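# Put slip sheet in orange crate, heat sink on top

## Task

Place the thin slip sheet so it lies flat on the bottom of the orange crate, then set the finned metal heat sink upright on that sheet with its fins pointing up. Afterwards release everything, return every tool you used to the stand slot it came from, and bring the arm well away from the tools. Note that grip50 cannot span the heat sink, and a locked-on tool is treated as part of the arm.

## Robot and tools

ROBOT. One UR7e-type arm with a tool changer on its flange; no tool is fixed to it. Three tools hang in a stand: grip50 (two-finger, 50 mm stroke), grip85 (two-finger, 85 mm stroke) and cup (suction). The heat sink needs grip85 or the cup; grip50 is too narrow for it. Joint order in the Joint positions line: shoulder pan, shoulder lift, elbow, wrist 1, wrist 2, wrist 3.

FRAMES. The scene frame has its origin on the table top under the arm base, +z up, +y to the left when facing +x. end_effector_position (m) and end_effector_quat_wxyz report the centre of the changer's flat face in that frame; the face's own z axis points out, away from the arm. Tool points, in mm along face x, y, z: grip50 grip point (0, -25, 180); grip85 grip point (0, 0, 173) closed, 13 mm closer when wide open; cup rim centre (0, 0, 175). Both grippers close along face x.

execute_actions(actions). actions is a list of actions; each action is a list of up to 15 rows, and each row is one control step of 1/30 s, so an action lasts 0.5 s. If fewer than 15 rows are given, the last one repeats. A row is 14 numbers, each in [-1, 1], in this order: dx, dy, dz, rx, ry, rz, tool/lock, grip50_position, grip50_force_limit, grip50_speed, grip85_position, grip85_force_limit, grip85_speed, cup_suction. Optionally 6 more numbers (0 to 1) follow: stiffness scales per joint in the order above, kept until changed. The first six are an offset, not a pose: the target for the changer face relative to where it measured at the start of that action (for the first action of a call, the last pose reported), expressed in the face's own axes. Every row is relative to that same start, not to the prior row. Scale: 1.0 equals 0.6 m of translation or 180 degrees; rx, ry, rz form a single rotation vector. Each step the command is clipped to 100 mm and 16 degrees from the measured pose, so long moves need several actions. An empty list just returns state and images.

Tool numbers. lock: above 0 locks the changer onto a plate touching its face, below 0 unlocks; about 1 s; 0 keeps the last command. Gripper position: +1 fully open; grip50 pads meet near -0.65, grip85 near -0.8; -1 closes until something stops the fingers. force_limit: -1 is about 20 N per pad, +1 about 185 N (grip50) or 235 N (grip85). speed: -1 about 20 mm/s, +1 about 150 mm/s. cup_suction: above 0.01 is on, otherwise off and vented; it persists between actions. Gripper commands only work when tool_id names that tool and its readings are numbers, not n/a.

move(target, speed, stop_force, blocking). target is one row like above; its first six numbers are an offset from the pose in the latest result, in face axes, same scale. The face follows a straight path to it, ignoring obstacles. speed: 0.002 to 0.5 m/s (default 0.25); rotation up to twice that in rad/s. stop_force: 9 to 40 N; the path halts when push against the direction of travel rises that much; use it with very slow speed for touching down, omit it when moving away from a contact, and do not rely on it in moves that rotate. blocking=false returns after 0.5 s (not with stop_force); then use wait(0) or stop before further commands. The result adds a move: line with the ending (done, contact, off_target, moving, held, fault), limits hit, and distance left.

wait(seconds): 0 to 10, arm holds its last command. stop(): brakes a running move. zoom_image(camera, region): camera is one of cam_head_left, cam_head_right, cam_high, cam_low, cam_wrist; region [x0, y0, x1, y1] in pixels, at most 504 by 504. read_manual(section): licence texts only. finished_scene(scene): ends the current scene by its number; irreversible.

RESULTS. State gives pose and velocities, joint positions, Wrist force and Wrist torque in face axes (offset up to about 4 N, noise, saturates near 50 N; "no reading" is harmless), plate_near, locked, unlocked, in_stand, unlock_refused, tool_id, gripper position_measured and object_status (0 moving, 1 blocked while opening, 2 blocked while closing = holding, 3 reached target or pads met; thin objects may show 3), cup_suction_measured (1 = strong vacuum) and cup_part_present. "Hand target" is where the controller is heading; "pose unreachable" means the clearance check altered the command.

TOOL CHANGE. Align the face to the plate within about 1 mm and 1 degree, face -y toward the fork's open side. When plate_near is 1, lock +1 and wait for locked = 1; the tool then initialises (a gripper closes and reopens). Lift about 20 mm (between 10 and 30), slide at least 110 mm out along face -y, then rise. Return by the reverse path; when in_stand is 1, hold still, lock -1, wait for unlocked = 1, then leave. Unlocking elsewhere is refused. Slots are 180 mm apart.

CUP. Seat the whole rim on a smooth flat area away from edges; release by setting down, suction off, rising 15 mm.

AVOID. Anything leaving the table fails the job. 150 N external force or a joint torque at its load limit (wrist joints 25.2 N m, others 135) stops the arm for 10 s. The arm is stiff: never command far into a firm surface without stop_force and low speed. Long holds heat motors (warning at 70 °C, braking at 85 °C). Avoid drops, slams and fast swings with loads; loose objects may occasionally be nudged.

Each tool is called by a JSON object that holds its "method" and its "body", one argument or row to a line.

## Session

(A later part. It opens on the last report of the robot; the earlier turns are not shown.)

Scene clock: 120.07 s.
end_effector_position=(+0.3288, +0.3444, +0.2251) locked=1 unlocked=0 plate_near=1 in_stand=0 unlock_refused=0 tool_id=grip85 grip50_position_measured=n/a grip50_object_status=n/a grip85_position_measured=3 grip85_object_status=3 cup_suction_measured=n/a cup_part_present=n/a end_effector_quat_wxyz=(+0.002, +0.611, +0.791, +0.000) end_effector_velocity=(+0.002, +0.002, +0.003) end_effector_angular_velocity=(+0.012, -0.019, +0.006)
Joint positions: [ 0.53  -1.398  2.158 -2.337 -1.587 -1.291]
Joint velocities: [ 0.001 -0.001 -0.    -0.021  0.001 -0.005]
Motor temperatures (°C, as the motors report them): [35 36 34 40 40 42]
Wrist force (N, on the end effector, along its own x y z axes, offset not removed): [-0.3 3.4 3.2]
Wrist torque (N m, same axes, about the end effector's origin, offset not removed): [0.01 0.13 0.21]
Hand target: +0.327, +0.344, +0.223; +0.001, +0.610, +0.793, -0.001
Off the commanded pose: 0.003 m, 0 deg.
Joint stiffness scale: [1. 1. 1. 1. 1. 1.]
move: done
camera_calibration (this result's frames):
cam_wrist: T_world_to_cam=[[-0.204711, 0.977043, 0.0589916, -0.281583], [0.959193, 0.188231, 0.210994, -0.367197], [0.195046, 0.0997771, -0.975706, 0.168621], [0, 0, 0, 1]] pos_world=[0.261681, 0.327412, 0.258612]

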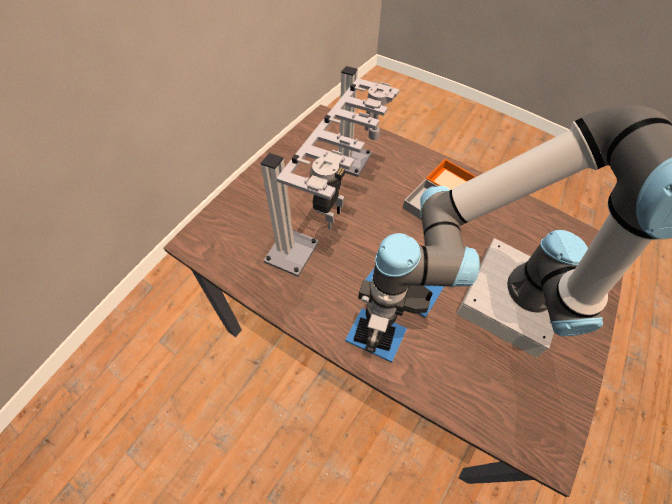

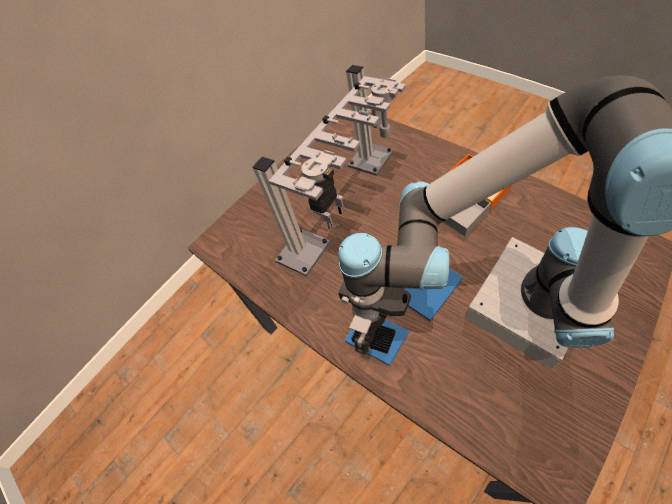

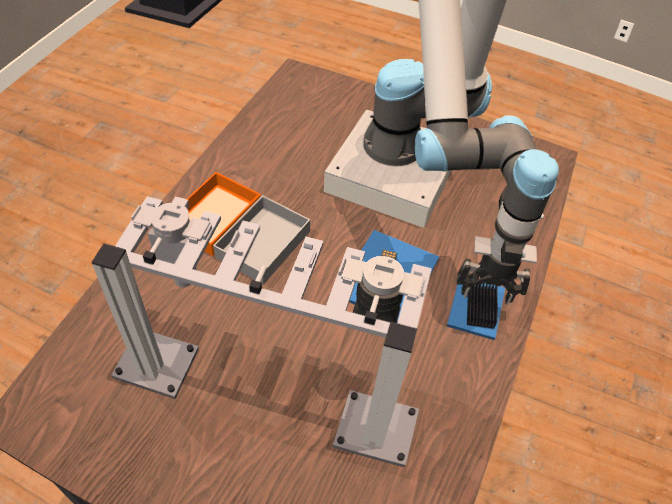

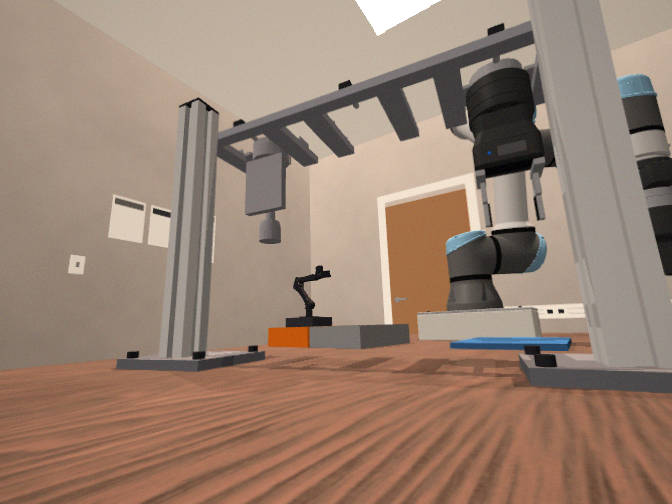

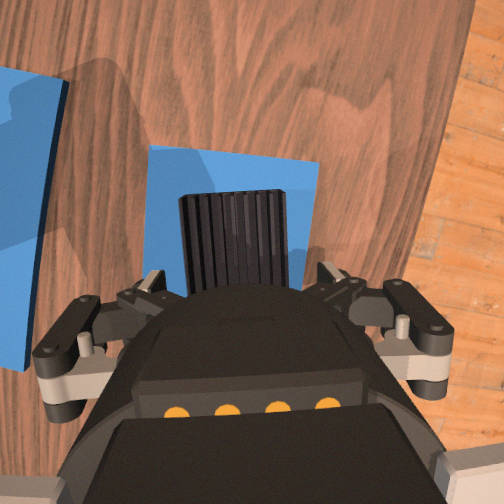

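{"method": "move", "body": {
  "target": [-0.003,-0.003,0.046,0.002,0,-0.003,0,1,0,0,1,0,0,0],
  "speed": 0.04
}}

{"method": "move", "body": {
  "target": [0,0,0,0,0,0,0,1,0,0,-1,-0.5,-0.5,0]
}}

{"method": "move", "body": {
  "target": [0,0,-0.13,0,0,0,0,1,0,0,-1,-0.5,-0.5,0],
  "speed": 0.1
}}

{"method": "zoom_image", "body": {
  "camera": "cam_high",
  "region": [430,210,570,350]
}}

Scene clock: 125.27 s.
end_effector_position=(+0.3281, +0.3433, +0.1997) locked=1 unlocked=0 plate_near=1 in_stand=0 unlock_refused=0 tool_id=grip85 grip50_position_measured=n/a grip50_object_status=n/a grip85_position_measured=3 grip85_object_status=3 cup_suction_measured=n/a cup_part_present=n/a end_effector_quat_wxyz=(+0.001, +0.607, +0.795, -0.000) end_effector_velocity=(+0.002, +0.001, +0.001) end_effector_angular_velocity=(+0.007, -0.012, +0.003)
Joint positions: [ 0.528 -1.349  2.186 -2.411 -1.586 -1.304]
Joint velocities: [ 0.     0.     0.    -0.015 -0.    -0.003]
Motor temperatures (°C, as the motors report them): [35 36 34 40 40 42]
Wrist force (N, on the end effector, along its own x y z axes, offset not removed): [0.5 3.4 2.5]
Wrist torque (N m, same axes, about the end effector's origin, offset not removed): [0.07 0.05 0.21]
Hand target: +0.328, +0.342, +0.197; -0.000, +0.607, +0.794, -0.002
Off the commanded pose: 0.003 m, 0 deg.
Joint stiffness scale: [1. 1. 1. 1. 1. 1.]
move: done
camera_calibration (this result's frames):
cam_wrist: T_world_to_cam=[[-0.214745, 0.974875, 0.0591917, -0.275195], [0.95767, 0.198284, 0.208689, -0.363569], [0.191709, 0.101501, -0.976189, 0.144726], [0, 0, 0, 1]] pos_world=[0.261337, 0.325681, 0.233442]

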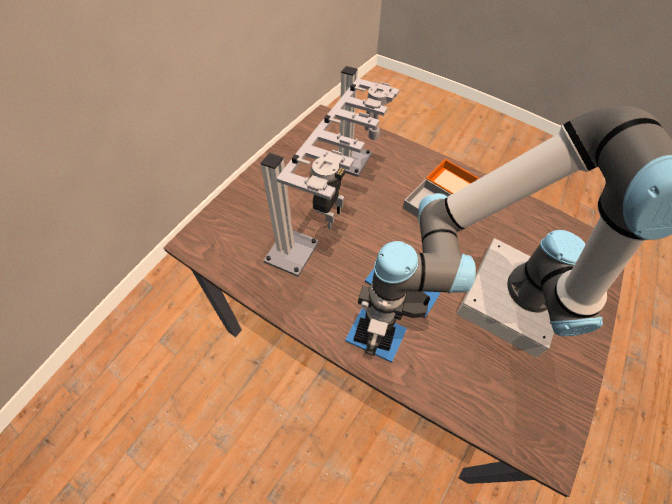

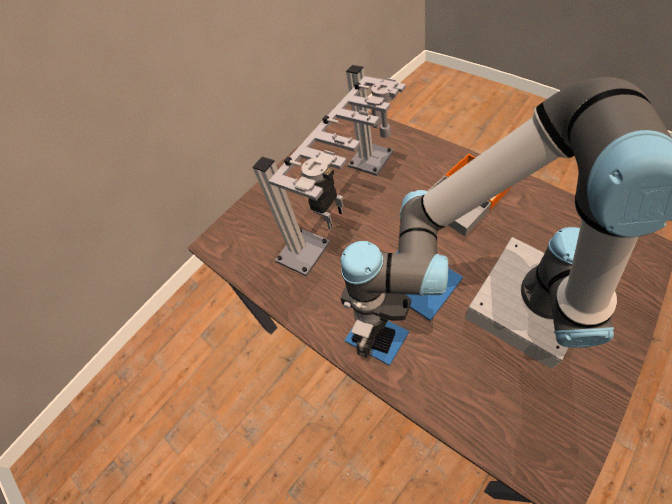

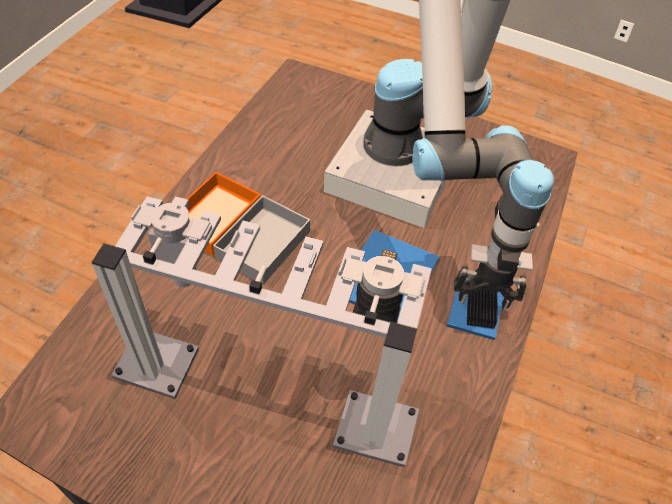

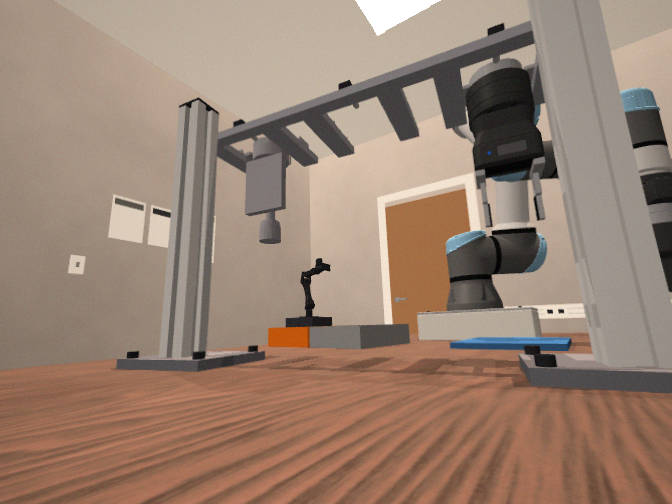

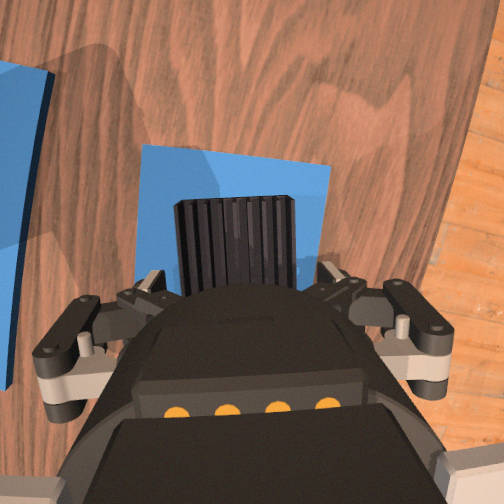

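Scene clock: 126.13 s.
end_effector_position=(+0.3282, +0.3434, +0.2000) locked=1 unlocked=0 plate_near=1 in_stand=0 unlock_refused=0 tool_id=grip85 grip50_position_measured=n/a grip50_object_status=n/a grip85_position_measured=80 grip85_object_status=2 cup_suction_measured=n/a cup_part_present=n/a end_effector_quat_wxyz=(+0.001, +0.607, +0.795, -0.000) end_effector_velocity=(+0.000, -0.000, -0.001) end_effector_angular_velocity=(-0.002, +0.000, -0.000)
Joint positions: [ 0.528 -1.349  2.186 -2.412 -1.586 -1.304]
Joint velocities: [-0.001  0.001  0.001  0.    -0.001 -0.   ]
Motor temperatures (°C, as the motors report them): [35 36 34 40 40 42]
Wrist force (N, on the end effector, along its own x y z axes, offset not removed): [-0.3 3.9 2.0]
Wrist torque (N m, same axes, about the end effector's origin, offset not removed): [0.04 0.05 0.19]
Hand target: +0.328, +0.343, +0.200; +0.001, +0.607, +0.795, -0.000
Off the commanded pose: 0.000 m, 0 deg.
Joint stiffness scale: [1. 1. 1. 1. 1. 1.]
move: done
camera_calibration (this result's frames):
cam_wrist: T_world_to_cam=[[-0.214847, 0.974837, 0.0594528, -0.275239], [0.957499, 0.198248, 0.209505, -0.3638], [0.192447, 0.101938, -0.975998, 0.144509], [0, 0, 0, 1]] pos_world=[0.261394, 0.325705, 0.233622]

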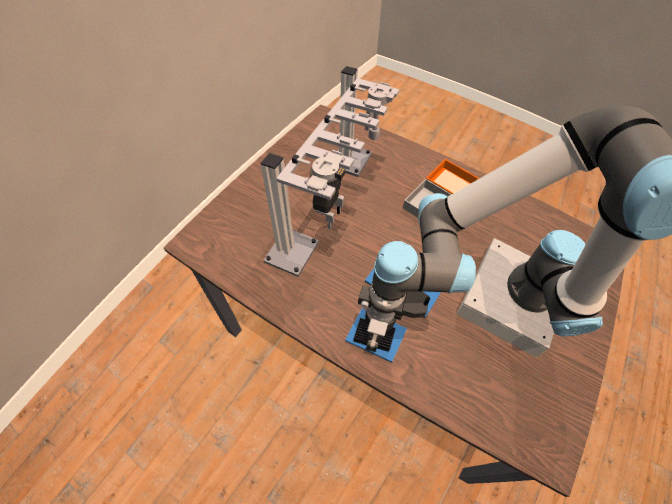

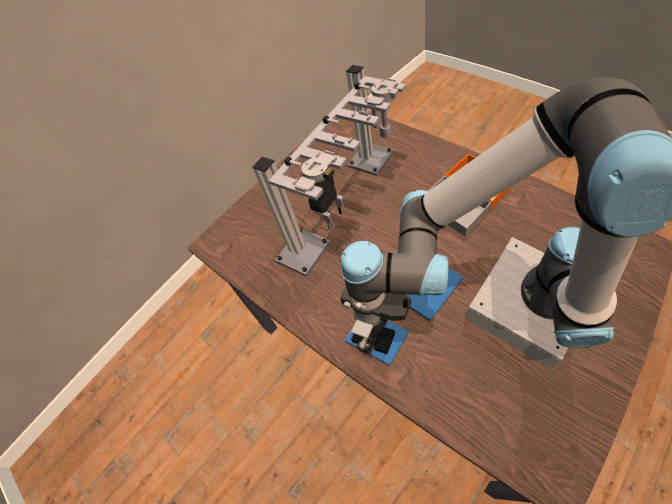

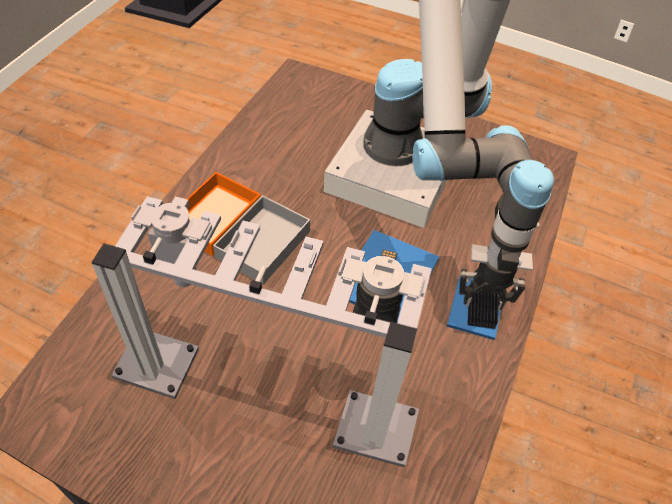

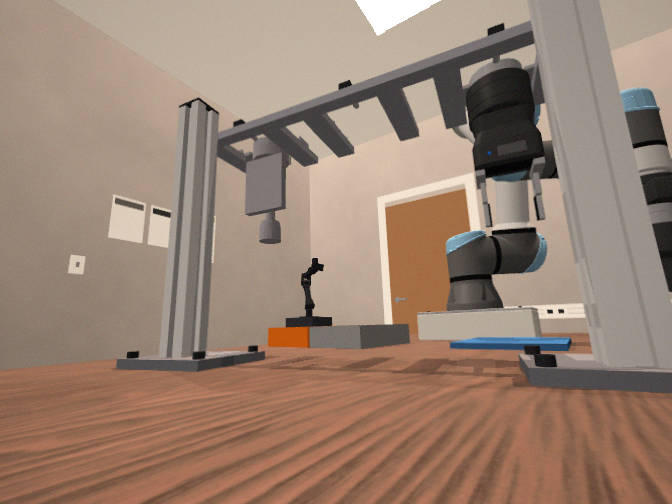

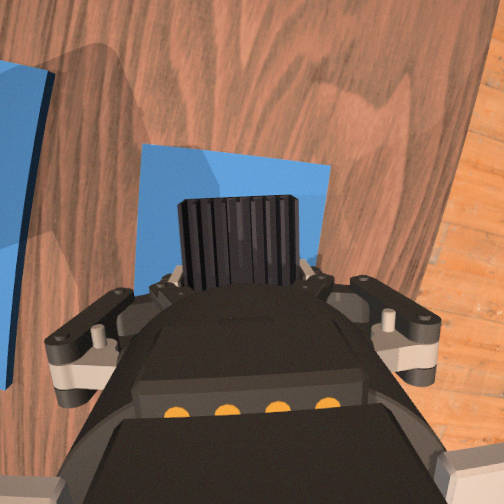

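Scene clock: 127.37 s.
end_effector_position=(+0.3276, +0.3423, +0.2749) locked=1 unlocked=0 plate_near=1 in_stand=0 unlock_refused=0 tool_id=grip85 grip50_position_measured=n/a grip50_object_status=n/a grip85_position_measured=80 grip85_object_status=2 cup_suction_measured=n/a cup_part_present=n/a end_effector_quat_wxyz=(+0.000, +0.607, +0.794, -0.002) end_effector_velocity=(-0.004, -0.002, -0.003) end_effector_angular_velocity=(-0.016, +0.027, +0.001)
Joint positions: [ 0.529 -1.49   2.1   -2.181 -1.586 -1.302]
Joint velocities: [ 0.     0.    -0.     0.031  0.     0.   ]
Motor temperatures (°C, as the motors report them): [35 36 34 40 40 42]
Wrist force (N, on the end effector, along its own x y z axes, offset not removed): [0.7 3.6 4.4]
Wrist torque (N m, same axes, about the end effector's origin, offset not removed): [0.12 0.03 0.17]
Hand target: +0.328, +0.343, +0.278; +0.001, +0.607, +0.795, -0.000
Off the commanded pose: 0.003 m, 0 deg.
Joint stiffness scale: [1. 1. 1. 1. 1. 1.]
move: done
camera_calibration (this result's frames):
cam_wrist: T_world_to_cam=[[-0.213626, 0.97518, 0.0581988, -0.278975], [0.958427, 0.197676, 0.205771, -0.377728], [0.18916, 0.0997373, -0.976868, 0.219949], [0, 0, 0, 1]] pos_world=[0.260823, 0.324781, 0.308823]

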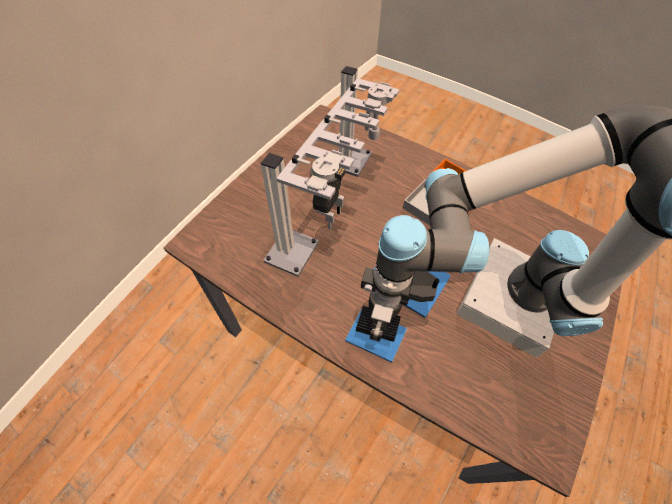

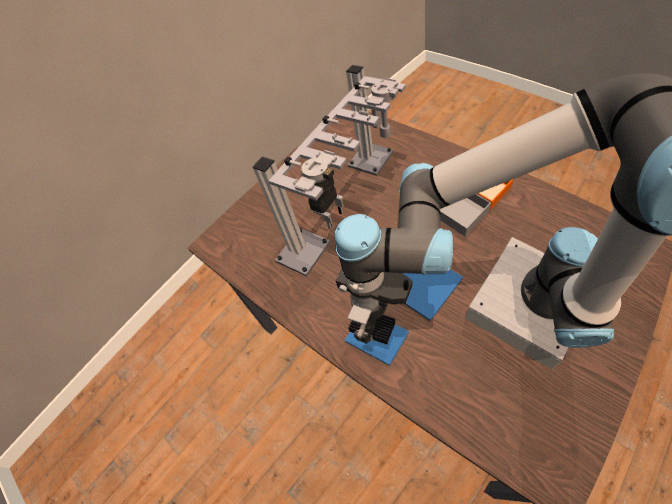

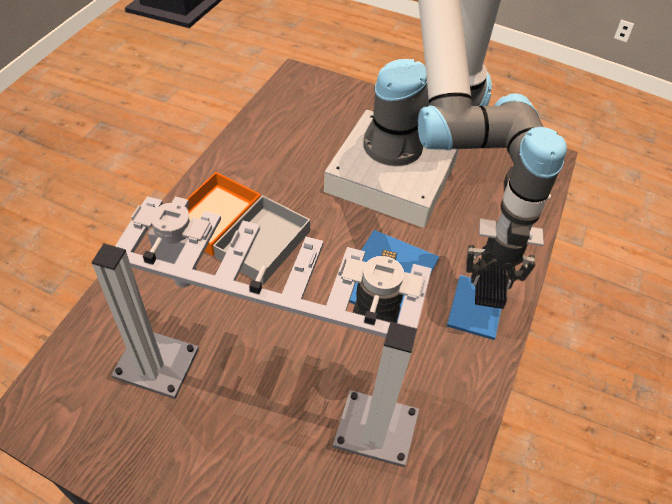

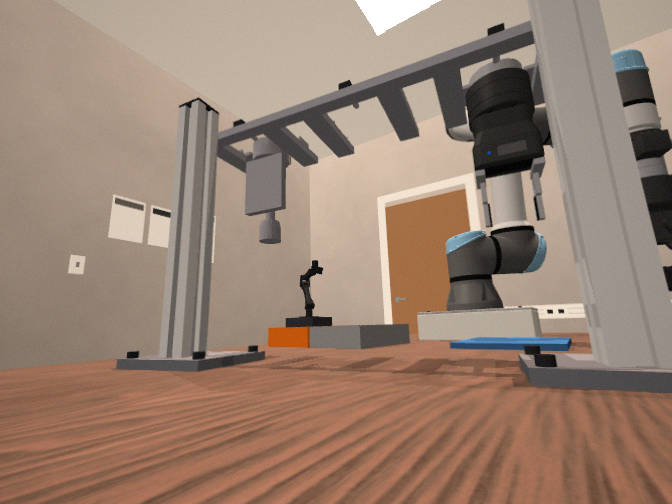

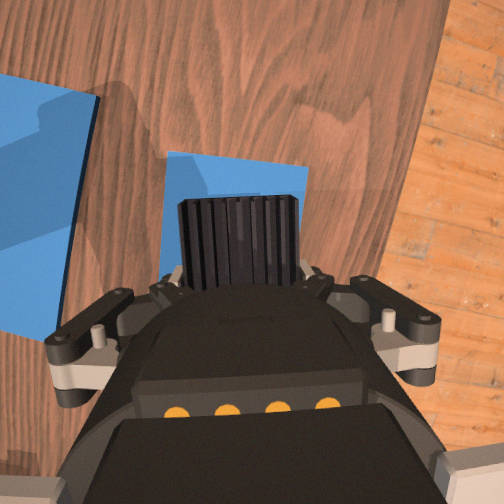

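Region (430, 210, 570, 350) of cam_high's 672x504 image, scaled by 3.600, with more detail than that image has.

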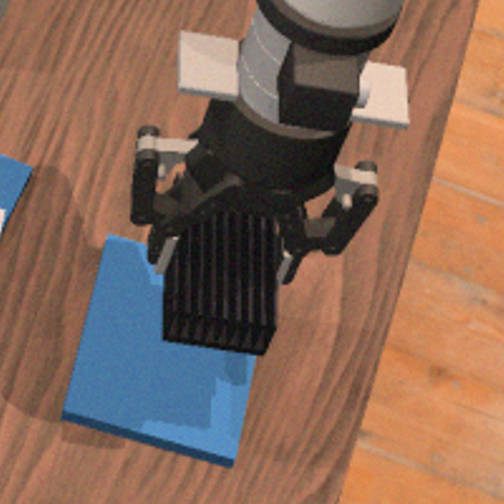

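{"method": "move", "body": {
  "target": [-1,-0.246,0,0,0,0.133,0,1,0,0,-1,-0.5,-0.5,0],
  "speed": 0.3
}}

{"method": "move", "body": {
  "target": [-0.054,0.022,0.06,0,0,0,0,1,0,0,-1,-0.5,-0.5,0],
  "speed": 0.12
}}

Scene clock: 133.10 s.
end_effector_position=(+0.3410, -0.2728, +0.2748) locked=1 unlocked=0 plate_near=1 in_stand=0 unlock_refused=0 tool_id=grip85 grip50_position_measured=n/a grip50_object_status=n/a grip85_position_measured=80 grip85_object_status=2 cup_suction_measured=n/a cup_part_present=n/a end_effector_quat_wxyz=(-0.003, +0.759, +0.651, -0.000) end_effector_velocity=(+0.001, -0.002, -0.000) end_effector_angular_velocity=(-0.001, +0.000, +0.001)
Joint positions: [-0.992 -1.601  2.198 -2.177 -1.569 -2.406]
Joint velocities: [-0.     0.006 -0.005 -0.001 -0.001 -0.001]
Motor temperatures (°C, as the motors report them): [35 36 34 40 40 42]
Wrist force (N, on the end effector, along its own x y z axes, offset not removed): [1.0 4.1 4.1]
Wrist torque (N m, same axes, about the end effector's origin, offset not removed): [0.07 0.05 0.31]
Hand target: +0.342, -0.275, +0.276; -0.001, +0.759, +0.651, +0.000
Off the commanded pose: 0.004 m, 0 deg.
Joint stiffness scale: [1. 1. 1. 1. 1. 1.]
move: off_target
camera_calibration (this result's frames):
cam_wrist: T_world_to_cam=[[0.200236, 0.977653, 0.064032, 0.181664], [0.956328, -0.209236, 0.204102, -0.378787], [0.212939, 0.0203669, -0.976853, 0.248901], [0, 0, 0, 1]] pos_world=[0.272868, -0.26193, 0.308819]

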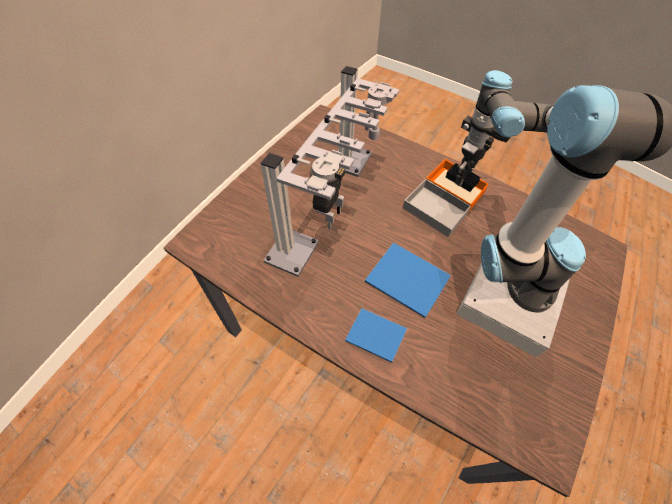

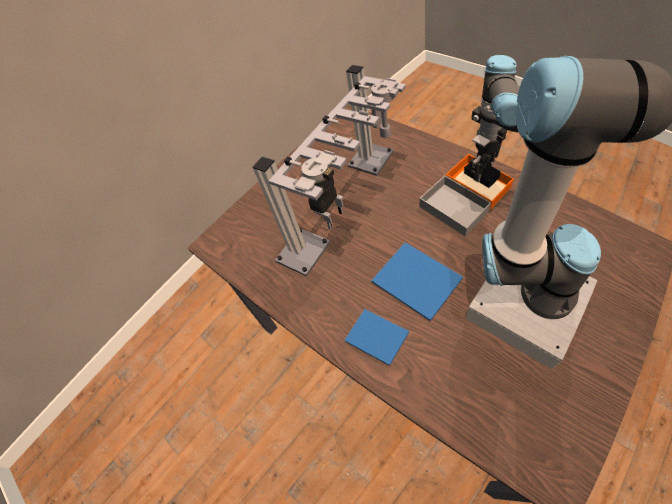

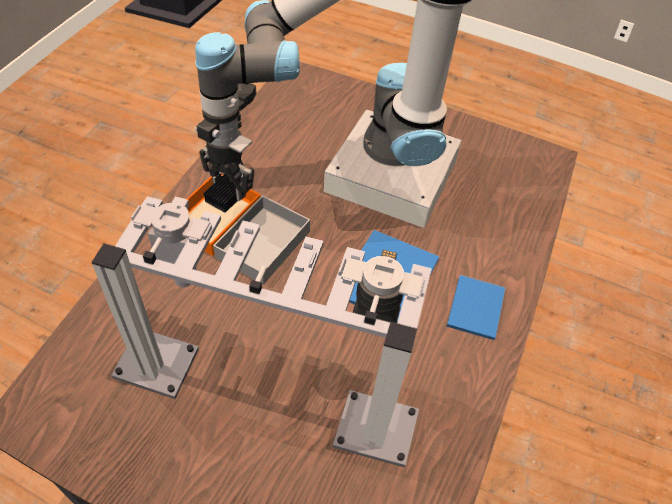

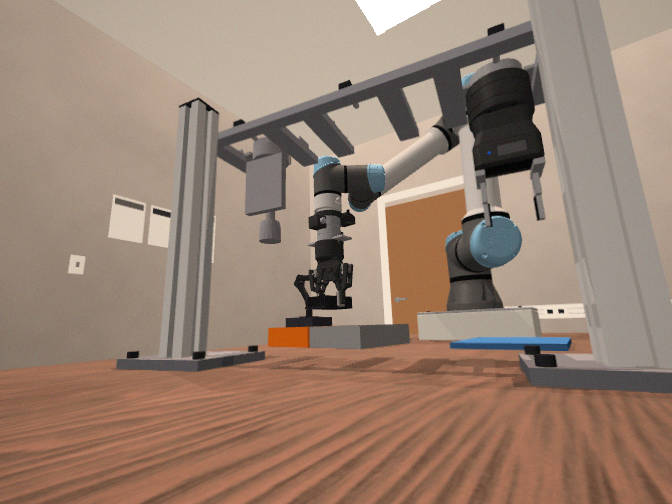

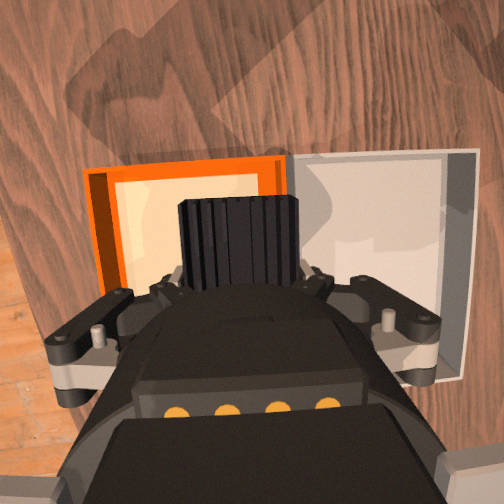

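Scene clock: 134.13 s.
end_effector_position=(+0.3483, -0.3045, +0.2378) locked=1 unlocked=0 plate_near=1 in_stand=0 unlock_refused=0 tool_id=grip85 grip50_position_measured=n/a grip50_object_status=n/a grip85_position_measured=80 grip85_object_status=2 cup_suction_measured=n/a cup_part_present=n/a end_effector_quat_wxyz=(-0.004, +0.759, +0.652, +0.000) end_effector_velocity=(+0.001, -0.002, -0.000) end_effector_angular_velocity=(-0.003, -0.002, +0.000)
Joint positions: [-1.017 -1.472  2.18  -2.284 -1.569 -2.432]
Joint velocities: [-0.001  0.005 -0.002 -0.006 -0.    -0.001]
Motor temperatures (°C, as the motors report them): [35 36 34 40 40 42]
Wrist force (N, on the end effector, along its own x y z axes, offset not removed): [0.2 3.5 5.5]
Wrist torque (N m, same axes, about the end effector's origin, offset not removed): [-0.02 0.05 0.19]
Hand target: +0.349, -0.307, +0.239; -0.003, +0.759, +0.651, -0.000
Off the commanded pose: 0.002 m, 0 deg.
Joint stiffness scale: [1. 1. 1. 1. 1. 1.]
move: done
camera_calibration (this result's frames):
cam_wrist: T_world_to_cam=[[0.19963, 0.977601, 0.0666679, 0.213119], [0.956934, -0.20914, 0.201338, -0.384388], [0.210771, 0.0236038, -0.977251, 0.213692], [0, 0, 0, 1]] pos_world=[0.280249, -0.29378, 0.272015]

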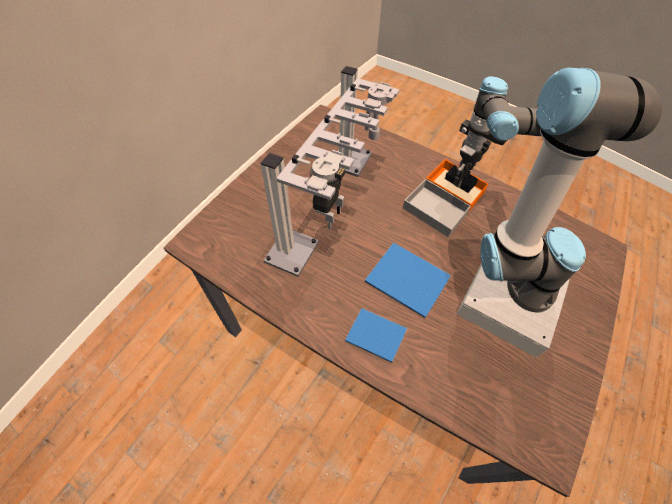

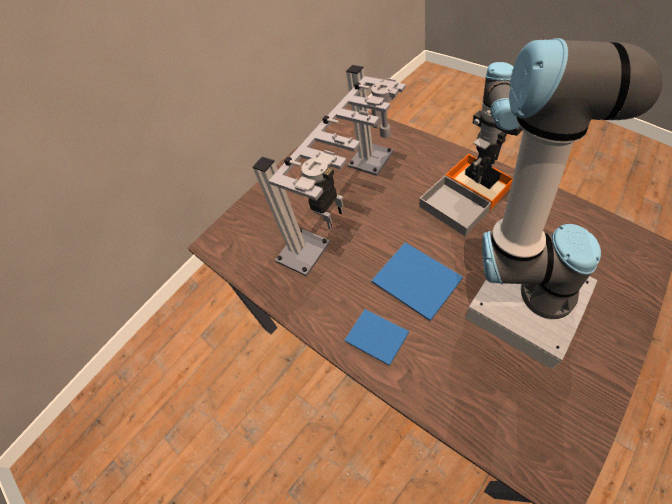

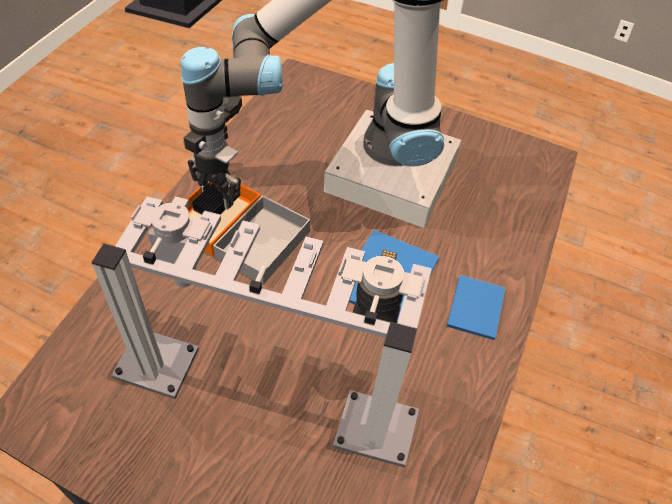

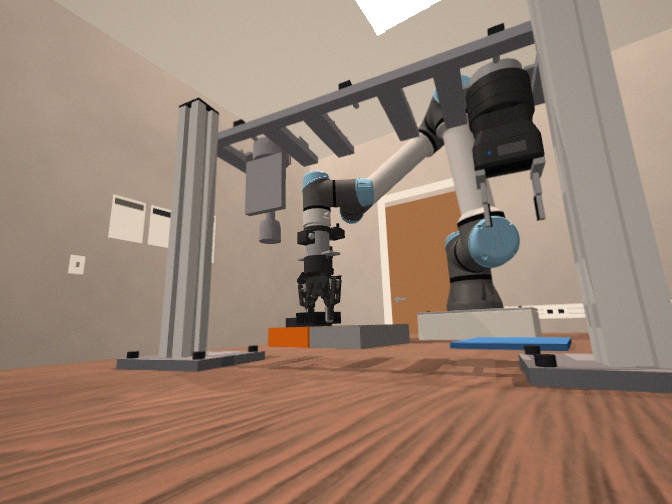

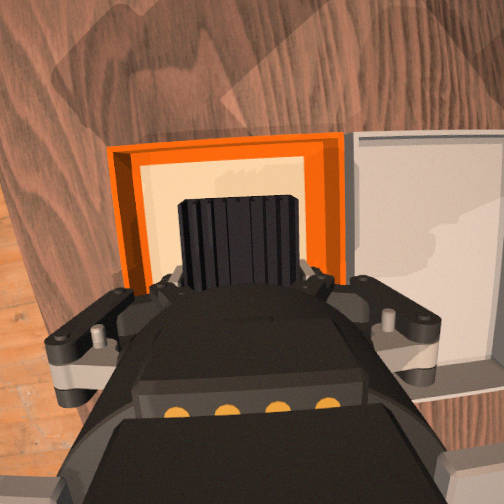

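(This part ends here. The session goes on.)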